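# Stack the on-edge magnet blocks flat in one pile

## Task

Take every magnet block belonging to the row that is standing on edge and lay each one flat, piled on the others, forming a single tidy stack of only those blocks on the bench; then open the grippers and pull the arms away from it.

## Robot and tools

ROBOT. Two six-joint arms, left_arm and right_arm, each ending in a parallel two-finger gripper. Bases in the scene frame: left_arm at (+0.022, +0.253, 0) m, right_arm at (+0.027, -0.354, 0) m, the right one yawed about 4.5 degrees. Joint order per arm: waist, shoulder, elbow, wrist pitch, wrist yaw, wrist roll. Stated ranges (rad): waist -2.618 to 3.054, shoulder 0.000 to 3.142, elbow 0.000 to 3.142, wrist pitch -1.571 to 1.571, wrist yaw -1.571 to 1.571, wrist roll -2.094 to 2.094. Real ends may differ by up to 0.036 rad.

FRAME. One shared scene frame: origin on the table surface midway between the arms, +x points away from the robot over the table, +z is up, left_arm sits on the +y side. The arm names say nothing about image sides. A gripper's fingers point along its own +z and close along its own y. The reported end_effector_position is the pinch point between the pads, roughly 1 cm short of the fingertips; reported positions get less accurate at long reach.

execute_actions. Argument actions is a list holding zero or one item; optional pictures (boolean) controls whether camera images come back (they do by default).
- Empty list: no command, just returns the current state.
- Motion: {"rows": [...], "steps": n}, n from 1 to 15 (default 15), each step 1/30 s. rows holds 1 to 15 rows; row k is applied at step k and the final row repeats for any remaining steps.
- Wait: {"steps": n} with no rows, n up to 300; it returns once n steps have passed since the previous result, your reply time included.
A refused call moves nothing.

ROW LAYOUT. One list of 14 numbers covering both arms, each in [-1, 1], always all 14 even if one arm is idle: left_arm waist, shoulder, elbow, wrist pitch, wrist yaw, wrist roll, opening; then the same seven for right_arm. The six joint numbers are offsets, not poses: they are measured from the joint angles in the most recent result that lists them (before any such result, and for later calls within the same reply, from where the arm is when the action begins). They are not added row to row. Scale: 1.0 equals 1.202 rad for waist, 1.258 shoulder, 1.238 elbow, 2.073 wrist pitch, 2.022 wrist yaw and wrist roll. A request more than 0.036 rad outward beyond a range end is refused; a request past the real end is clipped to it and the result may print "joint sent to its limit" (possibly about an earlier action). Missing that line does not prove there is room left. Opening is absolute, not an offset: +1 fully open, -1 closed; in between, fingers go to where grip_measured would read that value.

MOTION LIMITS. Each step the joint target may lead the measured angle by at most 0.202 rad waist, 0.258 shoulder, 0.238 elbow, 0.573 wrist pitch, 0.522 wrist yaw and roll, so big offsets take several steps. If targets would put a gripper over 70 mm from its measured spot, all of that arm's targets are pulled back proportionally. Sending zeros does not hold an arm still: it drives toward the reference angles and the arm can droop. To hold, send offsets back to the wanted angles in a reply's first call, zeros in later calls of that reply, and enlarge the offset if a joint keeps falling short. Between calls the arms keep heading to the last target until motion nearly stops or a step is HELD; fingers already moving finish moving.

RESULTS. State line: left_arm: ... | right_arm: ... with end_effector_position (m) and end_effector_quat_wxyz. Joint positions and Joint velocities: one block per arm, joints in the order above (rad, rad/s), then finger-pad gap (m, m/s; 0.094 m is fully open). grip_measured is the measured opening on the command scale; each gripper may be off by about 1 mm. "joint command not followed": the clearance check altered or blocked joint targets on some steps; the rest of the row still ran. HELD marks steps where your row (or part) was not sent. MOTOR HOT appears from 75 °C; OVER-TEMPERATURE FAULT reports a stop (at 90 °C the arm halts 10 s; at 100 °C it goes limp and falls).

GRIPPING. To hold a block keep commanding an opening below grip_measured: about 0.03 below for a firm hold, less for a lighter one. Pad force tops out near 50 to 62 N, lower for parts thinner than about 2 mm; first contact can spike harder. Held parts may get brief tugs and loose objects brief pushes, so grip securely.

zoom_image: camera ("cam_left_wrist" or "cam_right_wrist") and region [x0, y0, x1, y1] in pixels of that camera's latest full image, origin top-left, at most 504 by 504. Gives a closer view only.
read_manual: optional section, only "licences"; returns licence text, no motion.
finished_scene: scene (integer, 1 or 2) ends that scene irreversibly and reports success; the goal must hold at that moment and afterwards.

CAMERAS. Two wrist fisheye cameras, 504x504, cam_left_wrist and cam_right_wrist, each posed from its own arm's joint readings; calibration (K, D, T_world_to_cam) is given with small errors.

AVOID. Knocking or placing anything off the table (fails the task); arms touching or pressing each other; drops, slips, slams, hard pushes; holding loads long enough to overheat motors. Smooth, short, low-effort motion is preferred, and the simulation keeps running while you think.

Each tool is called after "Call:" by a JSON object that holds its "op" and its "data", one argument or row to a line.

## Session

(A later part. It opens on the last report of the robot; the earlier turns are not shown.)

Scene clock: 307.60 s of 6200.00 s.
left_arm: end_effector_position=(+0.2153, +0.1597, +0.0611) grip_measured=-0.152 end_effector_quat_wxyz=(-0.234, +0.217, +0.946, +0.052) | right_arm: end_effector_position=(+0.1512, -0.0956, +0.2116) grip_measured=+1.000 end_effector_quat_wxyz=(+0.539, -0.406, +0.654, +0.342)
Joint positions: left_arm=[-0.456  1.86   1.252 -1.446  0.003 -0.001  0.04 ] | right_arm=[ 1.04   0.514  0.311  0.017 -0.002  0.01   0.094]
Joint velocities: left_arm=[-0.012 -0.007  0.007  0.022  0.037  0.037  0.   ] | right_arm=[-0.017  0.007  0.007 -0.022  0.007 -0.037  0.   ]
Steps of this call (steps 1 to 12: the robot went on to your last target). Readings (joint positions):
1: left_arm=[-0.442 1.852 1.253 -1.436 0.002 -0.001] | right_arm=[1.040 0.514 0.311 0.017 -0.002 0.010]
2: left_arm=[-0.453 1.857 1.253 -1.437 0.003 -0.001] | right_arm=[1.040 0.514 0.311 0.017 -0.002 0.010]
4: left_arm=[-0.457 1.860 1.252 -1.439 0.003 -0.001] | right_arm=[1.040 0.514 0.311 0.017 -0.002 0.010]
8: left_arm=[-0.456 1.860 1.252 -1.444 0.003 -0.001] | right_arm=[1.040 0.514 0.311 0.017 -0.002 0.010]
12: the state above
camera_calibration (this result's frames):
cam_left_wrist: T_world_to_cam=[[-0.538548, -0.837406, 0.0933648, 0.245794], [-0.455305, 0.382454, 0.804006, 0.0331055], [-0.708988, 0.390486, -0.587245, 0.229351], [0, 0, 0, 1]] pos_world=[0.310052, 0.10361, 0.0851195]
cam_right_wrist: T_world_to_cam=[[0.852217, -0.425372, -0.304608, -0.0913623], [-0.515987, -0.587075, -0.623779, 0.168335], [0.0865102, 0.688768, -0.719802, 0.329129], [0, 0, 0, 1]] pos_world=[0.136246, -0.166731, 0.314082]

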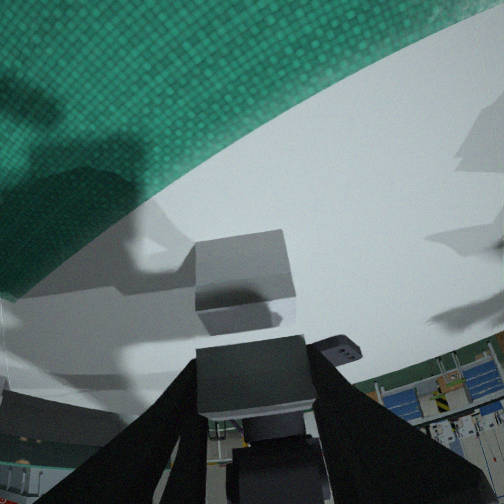

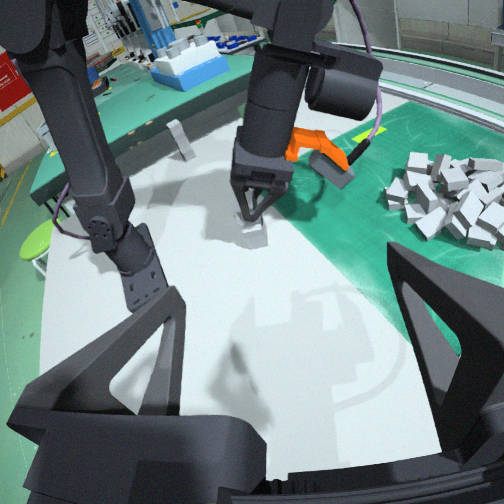

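Call:
{"op": "execute_actions", "data": {
  "actions": [
    {"rows":[[0,0,-0.008,0.005,0,0,-0.2,0,0,0,0,0,0,1],[0,0,-0.012,0.01,0,0,-0.2,0,0,0,0,0,0,1],[0,0,-0.016,0.015,0,0,-0.2,0,0,0,0,0,0,1],[0,0,-0.02,0.02,0,0,-0.2,0,0,0,0,0,0,1],[0,0,-0.024,0.025,0,0,-0.2,0,0,0,0,0,0,1],[0,0,-0.028,0.025,0,0,-0.2,0,0,0,0,0,0,1],[0,0,-0.032,0.025,0,0,-0.2,0,0,0,0,0,0,1],[0,0,-0.035,0.025,0,0,-0.2,0,0,0,0,0,0,1]]}
  ],
  "pictures": false
}}

Call:
{"op": "execute_actions", "data": {
  "actions": [
    {"steps":8}
  ]
}}

Call:
{"op": "zoom_image", "data": {
  "camera": "cam_right_wrist",
  "region": [215, 180, 295, 260]
}}

Scene clock: 312.07 s of 6200.00 s.
left_arm: end_effector_position=(+0.2158, +0.1594, +0.0511) grip_measured=-0.152 end_effector_quat_wxyz=(-0.225, +0.217, +0.948, +0.050) | right_arm: end_effector_position=(+0.1512, -0.0956, +0.2116) grip_measured=+1.000 end_effector_quat_wxyz=(+0.539, -0.406, +0.654, +0.342)
Joint positions: left_arm=[-0.456  1.86   1.218 -1.394  0.003 -0.001  0.04 ] | right_arm=[ 1.04   0.514  0.311  0.017 -0.002  0.01   0.094]
Joint velocities: left_arm=[-0.002  0.002  0.012 -0.007 -0.022 -0.037 -0.001] | right_arm=[ 0.007 -0.002 -0.017 -0.037 -0.007 -0.022  0.   ]
Steps of this call (steps 1 to 30: the robot went on to your last target; steps 31 to 90: nothing new was sent; then 0.97 s passed at rest; steps 91 to 105: all 15 steps of this action). Readings (joint positions):
91: left_arm=[-0.456 1.860 1.252 -1.446 0.003 -0.001] | right_arm=[1.040 0.514 0.311 0.017 -0.002 0.010]
92: left_arm=[-0.456 1.860 1.252 -1.443 0.003 -0.001] | right_arm=[1.040 0.514 0.311 0.017 -0.002 0.010]
94: left_arm=[-0.456 1.860 1.248 -1.431 0.003 -0.001] | right_arm=[1.040 0.514 0.311 0.017 -0.002 0.010]
98: left_arm=[-0.456 1.860 1.227 -1.404 0.003 -0.001] | right_arm=[1.040 0.514 0.311 0.017 -0.002 0.010]
105: the state above

Scene clock: 312.33 s of 6200.00 s.
left_arm: end_effector_position=(+0.2164, +0.1591, +0.0507) grip_measured=-0.152 end_effector_quat_wxyz=(-0.224, +0.217, +0.949, +0.050) | right_arm: end_effector_position=(+0.1512, -0.0956, +0.2116) grip_measured=+1.000 end_effector_quat_wxyz=(+0.539, -0.406, +0.654, +0.342)
Joint positions: left_arm=[-0.456  1.86   1.218 -1.391  0.003 -0.001  0.04 ] | right_arm=[ 1.04   0.514  0.311  0.017 -0.002  0.01   0.094]
Joint velocities: left_arm=[ 0.002 -0.012  0.007 -0.022  0.007  0.007 -0.001] | right_arm=[-0.007 -0.007 -0.017 -0.022 -0.022  0.11   0.   ]
Steps of this call (steps 1 to 8: the robot went on to your last target). Readings (joint positions):
1: left_arm=[-0.456 1.860 1.218 -1.394 0.003 -0.001] | right_arm=[1.040 0.514 0.311 0.017 -0.002 0.010]
2: left_arm=[-0.456 1.860 1.218 -1.393 0.003 -0.001] | right_arm=[1.040 0.514 0.311 0.017 -0.002 0.010]
4: left_arm=[-0.456 1.860 1.218 -1.392 0.003 -0.001] | right_arm=[1.040 0.514 0.311 0.017 -0.002 0.010]
8: the state above
camera_calibration (this result's frames):
cam_left_wrist: T_world_to_cam=[[-0.540224, -0.836594, 0.0909329, 0.24726], [-0.469826, 0.389493, 0.792186, 0.0447268], [-0.698156, 0.385236, -0.603467, 0.22359], [0, 0, 0, 1]] pos_world=[0.310691, 0.1033, 0.0770133]
cam_right_wrist: T_world_to_cam=[[0.852217, -0.425372, -0.304608, -0.0913623], [-0.515987, -0.587075, -0.623779, 0.168335], [0.0865102, 0.688768, -0.719802, 0.329129], [0, 0, 0, 1]] pos_world=[0.136246, -0.166731, 0.314082]

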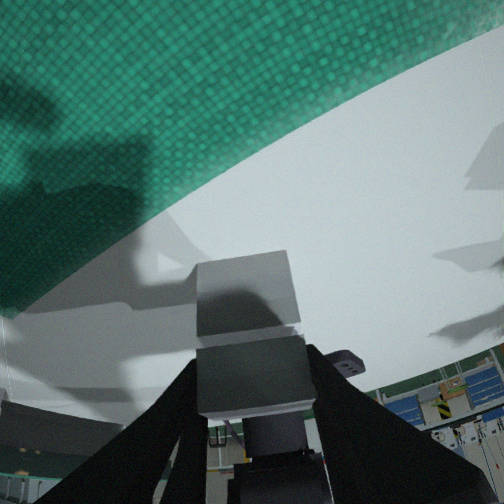

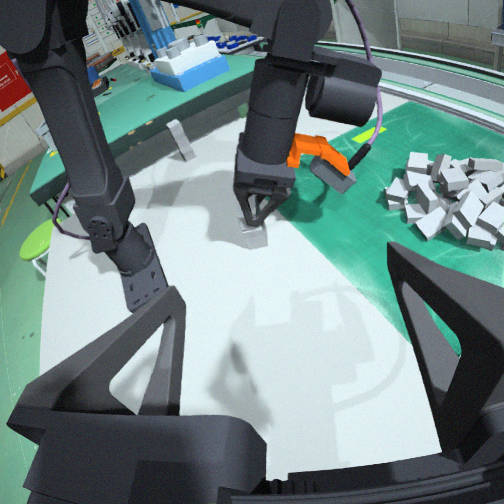

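Region (215, 180, 295, 260) of cam_right_wrist's 504x504 image, scaled by 6.300, with more detail than that image has.

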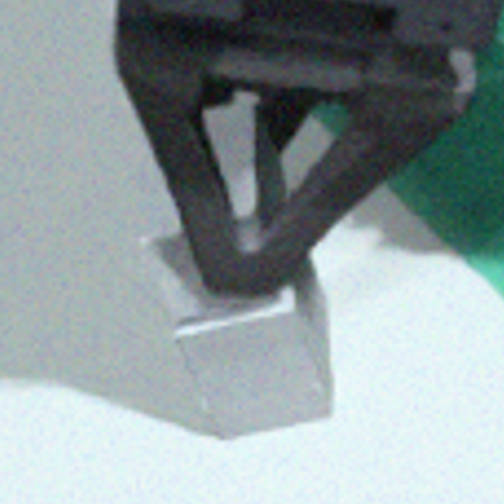

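Call:
{"op": "execute_actions", "data": {
  "actions": [
    {"rows":[[0,0.006,0,-0.002,0,0,-0.2,0,0,0,0,0,0,1],[0,0.009,0,-0.002,0,0,-0.2,0,0,0,0,0,0,1],[0,0.012,0,-0.002,0,0,-0.2,0,0,0,0,0,0,1],[0,0.014,0,-0.002,0,0,-0.2,0,0,0,0,0,0,1],[0,0.016,0,-0.002,0,0,-0.2,0,0,0,0,0,0,1],[0,0.018,0,-0.002,0,0,-0.2,0,0,0,0,0,0,1],[0,0.02,0,-0.002,0,0,-0.2,0,0,0,0,0,0,1],[0,0.022,0,-0.002,0,0,-0.2,0,0,0,0,0,0,1],[0,0.024,0,-0.002,0,0,-0.2,0,0,0,0,0,0,1],[0,0.026,0,-0.002,0,0,-0.2,0,0,0,0,0,0,1],[0,0.028,0,-0.002,0,0,-0.2,0,0,0,0,0,0,1]]}
  ]
}}

Call:
{"op": "zoom_image", "data": {
  "camera": "cam_left_wrist",
  "region": [170, 240, 340, 430]
}}

Call:
{"op": "zoom_image", "data": {
  "camera": "cam_right_wrist",
  "region": [215, 180, 295, 260]
}}

Scene clock: 319.27 s of 6200.00 s.
left_arm: end_effector_position=(+0.2148, +0.1599, +0.0456) grip_measured=-0.152 end_effector_quat_wxyz=(-0.236, +0.216, +0.946, +0.053) | right_arm: end_effector_position=(+0.1512, -0.0956, +0.2116) grip_measured=+1.000 end_effector_quat_wxyz=(+0.539, -0.406, +0.654, +0.342)
Joint positions: left_arm=[-0.456  1.886  1.218 -1.391  0.003 -0.001  0.04 ] | right_arm=[ 1.04   0.514  0.311  0.017 -0.002  0.01   0.094]
Joint velocities: left_arm=[-0.007  0.007 -0.012 -0.022  0.007  0.037 -0.   ] | right_arm=[-0.017  0.002  0.012 -0.022 -0.022  0.022  0.   ]
Steps of this call (steps 1 to 15: the robot went on to your last target; steps 16 to 90: nothing new was sent; then 3.43 s passed at rest; steps 91 to 105: all 15 steps of this action). Readings (joint positions):
91: left_arm=[-0.456 1.860 1.218 -1.391 0.003 -0.001] | right_arm=[1.040 0.514 0.311 0.017 -0.002 0.010]
92: left_arm=[-0.456 1.860 1.218 -1.391 0.003 -0.001] | right_arm=[1.040 0.514 0.311 0.017 -0.002 0.010]
94: left_arm=[-0.456 1.861 1.218 -1.391 0.003 -0.001] | right_arm=[1.040 0.514 0.311 0.017 -0.002 0.010]
98: left_arm=[-0.456 1.875 1.218 -1.391 0.003 -0.001] | right_arm=[1.040 0.514 0.311 0.017 -0.002 0.010]
105: the state above
camera_calibration (this result's frames):
cam_left_wrist: T_world_to_cam=[[-0.538098, -0.837625, 0.0940008, 0.247081], [-0.451434, 0.380577, 0.807074, 0.0445341], [-0.711799, 0.391849, -0.58292, 0.220051], [0, 0, 0, 1]] pos_world=[0.30969, 0.103785, 0.0691041]
cam_right_wrist: T_world_to_cam=[[0.852217, -0.425372, -0.304608, -0.0913623], [-0.515987, -0.587075, -0.623779, 0.168335], [0.0865102, 0.688768, -0.719802, 0.329129], [0, 0, 0, 1]] pos_world=[0.136246, -0.166731, 0.314082]

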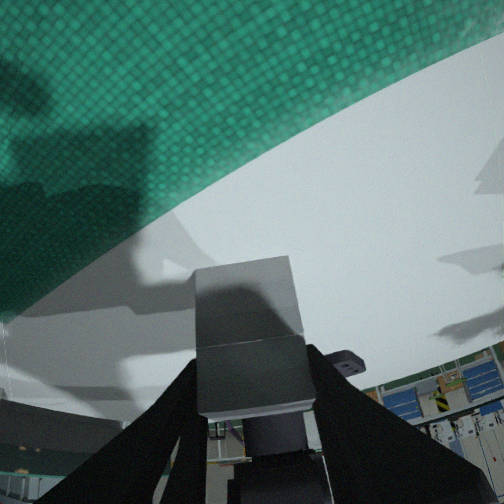

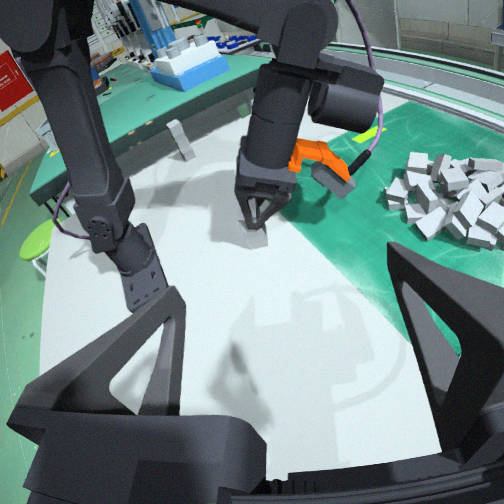

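Region (170, 240, 340, 430) of cam_left_wrist's 504x504 image, scaled by 2.653, with more detail than that image has; it fills the left 451 columns of this view, and the rest is white.

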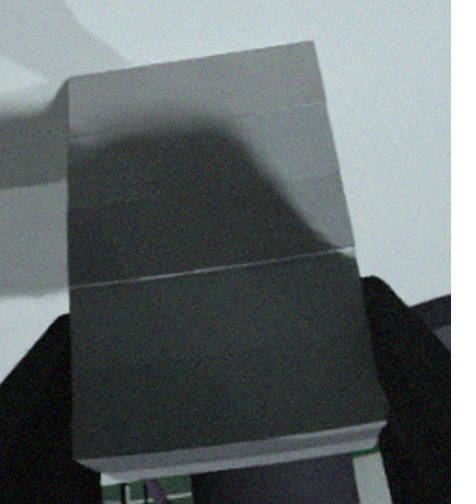

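Region (215, 180, 295, 260) of cam_right_wrist's 504x504 image, scaled by 6.300, with more detail than that image has.

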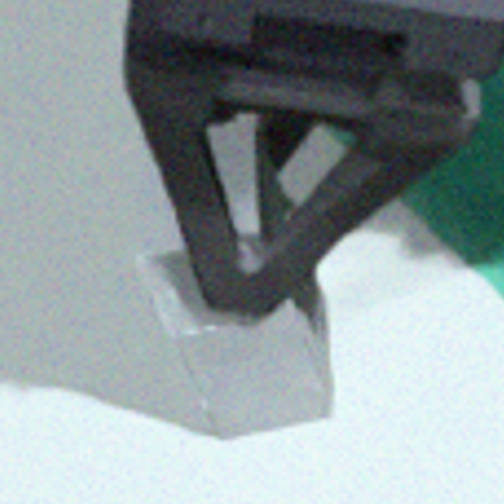

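Release and retreat.

Call:
{"op": "execute_actions", "data": {
  "actions": [
    {"rows":[[0,0,0,0,0,0,-0.18,0,0,0,0,0,0,1],[0,0,0,0,0,0,-0.165,0,0,0,0,0,0,1],[0,0,0,0,0,0,-0.15,0,0,0,0,0,0,1],[0,0,0,0,0,0,-0.135,0,0,0,0,0,0,1],[0,0,0,0,0,0,-0.11,0,0,0,0,0,0,1],[0,0,0,0,0,0,-0.05,0,0,0,0,0,0,1],[0,0,0,0,0,0,0.1,0,0,0,0,0,0,1],[0,0,0,0,0,0,0.4,0,0,0,0,0,0,1]],"steps":11}
  ],
  "pictures": false
}}

Call:
{"op": "execute_actions", "data": {
  "actions": [
    {"rows":[[0,-0.02,0.02,0,0,0,0.4,0,0,0,0,0,0,1],[0,-0.035,0.03,0,0,0,0.4,0,0,0,0,0,0,1],[0,-0.05,0.04,0,0,0,0.4,0,0,0,0,0,0,1],[0,-0.07,0.05,0,0,0,0.4,0,0,0,0,0,0,1],[0,-0.1,0.06,0,0,0,0.4,0,0,0,0,0,0,1],[0,-0.13,0.07,0,0,0,0.4,0,0,0,0,0,0,1],[0,-0.16,0.08,0,0,0,0.4,0,0,0,0,0,0,1],[0,-0.2,0.09,0,0,0,0.4,0,0,0,0,0,0,1],[0,-0.24,0.1,0,0,0,0.4,0,0,0,0,0,0,1],[0,-0.28,0.11,0,0,0,0.4,0,0,0,0,0,0,1],[0,-0.32,0.12,0,0,0,0.4,0,0,0,0,0,0,1],[0,-0.36,0.13,0,0,0,0.4,0,0,0,0,0,0,1],[0,-0.4,0.14,0,0,0,0.4,0,0,0,0,0,0,1],[0,-0.44,0.15,0,0,0,0.4,0,0,0,0,0,0,1],[0,-0.48,0.15,0,0,0,0.4,0,0,0,0,0,0,1]]}
  ],
  "pictures": false
}}

Call:
{"op": "execute_actions", "data": {
  "actions": [
    {"rows":[[0.02,-0.1,0,0,0,0,0.4,0,0,0,0,0,0,1],[0.05,-0.13,0,0,0,0,0.4,0,0,0,0,0,0,1],[0.09,-0.16,0,0,0,0,0.4,0,0,0,0,0,0,1],[0.13,-0.18,0,0,0,0,0.4,0,0,0,0,0,0,1],[0.17,-0.2,0,0,0,0,0.4,0,0,0,0,0,0,1],[0.21,-0.2,0,0,0,0,0.4,0,0,0,0,0,0,1],[0.25,-0.2,0,0,0,0,0.4,0,0,0,0,0,0,1],[0.29,-0.2,0,0,0,0,0.4,0,0,0,0,0,0,1],[0.33,-0.2,0,0,0,0,0.4,0,0,0,0,0,0,1],[0.37,-0.2,0,0,0,0,0.4,0,0,0,0,0,0,1],[0.41,-0.2,0,0,0,0,0.4,0,0,0,0,0,0,1],[0.44,-0.2,0,0,0,0,0.4,0,0,0,0,0,0,1],[0.46,-0.2,0,0,0,0,0.4,0,0,0,0,0,0,1]]}
  ]
}}

Call:
{"op": "zoom_image", "data": {
  "camera": "cam_right_wrist",
  "region": [215, 180, 295, 260]
}}

Scene clock: 332.87 s of 6200.00 s.
left_arm: end_effector_position=(+0.2148, +0.1599, +0.0456) grip_measured=+0.396 end_effector_quat_wxyz=(-0.236, +0.216, +0.946, +0.053) | right_arm: end_effector_position=(+0.1512, -0.0956, +0.2116) grip_measured=+1.000 end_effector_quat_wxyz=(+0.539, -0.406, +0.654, +0.342)
Joint positions: left_arm=[-0.456  1.886  1.218 -1.391  0.003 -0.001  0.066] | right_arm=[ 1.04   0.514  0.311  0.017 -0.002  0.01   0.094]
Joint velocities: left_arm=[ 0.007  0.012 -0.022 -0.037  0.081  0.037  0.004] | right_arm=[ 0.017  0.007  0.007  0.022  0.007 -0.081  0.   ]
Steps of this call (steps 1 to 15: the robot went on to your last target; steps 16 to 90: nothing new was sent; then 10.23 s passed at rest; steps 91 to 101: all 11 steps of this action). Readings (joint positions):
91: left_arm=[-0.456 1.886 1.218 -1.391 0.003 -0.001] | right_arm=[1.040 0.514 0.311 0.017 -0.002 0.010]
92: left_arm=[-0.456 1.886 1.218 -1.391 0.003 -0.001] | right_arm=[1.040 0.514 0.311 0.017 -0.002 0.010]
94: left_arm=[-0.456 1.886 1.218 -1.391 0.003 -0.001] | right_arm=[1.040 0.514 0.311 0.017 -0.002 0.010]
98: left_arm=[-0.456 1.886 1.218 -1.391 0.003 -0.001] | right_arm=[1.040 0.514 0.311 0.017 -0.002 0.010]
101: the state above

Scene clock: 333.37 s of 6200.00 s.
left_arm: end_effector_position=(+0.2562, +0.1398, +0.1877) grip_measured=+0.399 end_effector_quat_wxyz=(+0.079, +0.223, +0.971, -0.020) | right_arm: end_effector_position=(+0.1512, -0.0956, +0.2116) grip_measured=+1.000 end_effector_quat_wxyz=(+0.539, -0.406, +0.654, +0.342)
Joint positions: left_arm=[-0.456  1.396  1.372 -1.385  0.003 -0.001  0.066] | right_arm=[ 1.04   0.514  0.311  0.017 -0.002  0.01   0.094]
Joint velocities: left_arm=[-0.007 -1.595  0.291  0.051 -0.037 -0.066 -0.001] | right_arm=[ 0.007  0.002  0.007  0.007  0.007 -0.051  0.   ]
Steps of this call (steps 1 to 15: all 15 steps of this action). Readings (joint positions):
1: left_arm=[-0.456 1.886 1.218 -1.391 0.003 -0.001] | right_arm=[1.040 0.514 0.311 0.017 -0.002 0.010]
2: left_arm=[-0.456 1.885 1.218 -1.391 0.003 -0.001] | right_arm=[1.040 0.514 0.311 0.017 -0.002 0.010]
4: left_arm=[-0.456 1.874 1.227 -1.391 0.003 -0.001] | right_arm=[1.040 0.514 0.311 0.017 -0.002 0.010]
8: left_arm=[-0.456 1.766 1.270 -1.390 0.003 -0.001] | right_arm=[1.040 0.514 0.311 0.017 -0.002 0.010]
15: the state above

Scene clock: 333.87 s of 6200.00 s.
left_arm: end_effector_position=(+0.2583, +0.2747, +0.2463) grip_measured=+0.399 end_effector_quat_wxyz=(+0.207, -0.043, +0.977, +0.009) | right_arm: end_effector_position=(+0.1512, -0.0956, +0.2116) grip_measured=+1.000 end_effector_quat_wxyz=(+0.539, -0.406, +0.654, +0.342)
Joint positions: left_arm=[ 0.083  1.149  1.378 -1.382  0.    -0.001  0.066] | right_arm=[ 1.04   0.514  0.311  0.017 -0.002  0.01   0.094]
Joint velocities: left_arm=[ 0.364 -0.002 -0.017 -0.022 -0.037  0.037 -0.   ] | right_arm=[ 0.022  0.007 -0.017 -0.051 -0.066 -0.11   0.   ]
Steps of this call (steps 1 to 15: all 15 steps of this action). Readings (joint positions):
1: left_arm=[-0.454 1.344 1.378 -1.382 0.003 -0.001] | right_arm=[1.040 0.514 0.311 0.017 -0.002 0.010]
2: left_arm=[-0.445 1.295 1.378 -1.380 0.005 -0.001] | right_arm=[1.040 0.514 0.311 0.017 -0.002 0.010]
4: left_arm=[-0.387 1.222 1.378 -1.382 0.008 -0.001] | right_arm=[1.040 0.514 0.311 0.017 -0.002 0.010]
8: left_arm=[-0.195 1.151 1.378 -1.382 0.006 -0.001] | right_arm=[1.040 0.514 0.311 0.017 -0.002 0.010]
15: the state above
camera_calibration (this result's frames):
cam_left_wrist: T_world_to_cam=[[-0.0591198, -0.997529, -0.0379611, 0.300531], [-0.99721, 0.0572794, 0.0478639, 0.275307], [-0.0455713, 0.0406849, -0.998132, 0.349606], [0, 0, 0, 1]] pos_world=[0.308238, 0.269795, 0.347184]
cam_right_wrist: T_world_to_cam=[[0.852217, -0.425372, -0.304608, -0.0913623], [-0.515987, -0.587075, -0.623779, 0.168335], [0.0865102, 0.688768, -0.719802, 0.329129], [0, 0, 0, 1]] pos_world=[0.136246, -0.166731, 0.314082]

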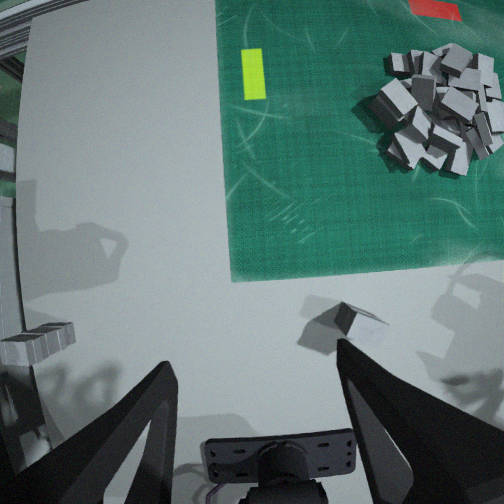

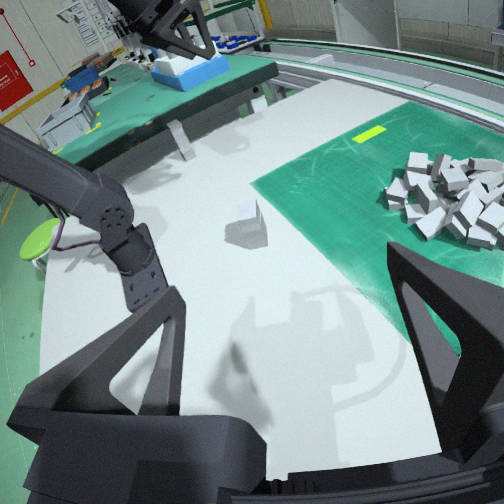

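Region (215, 180, 295, 260) of cam_right_wrist's 504x504 image, scaled by 6.300, with more detail than that image has.

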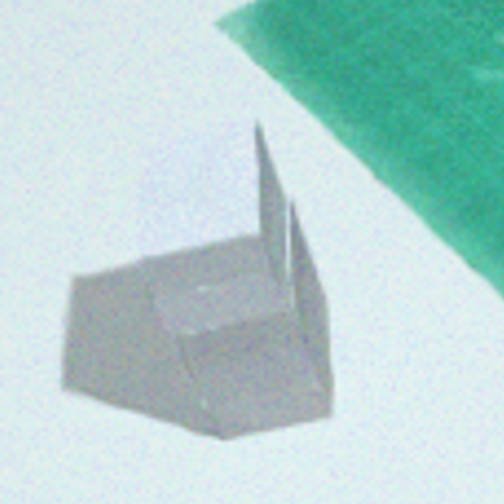

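Call:
{"op": "finished_scene", "data": {
  "scene": 1
}}

The scene is finished: the task was done.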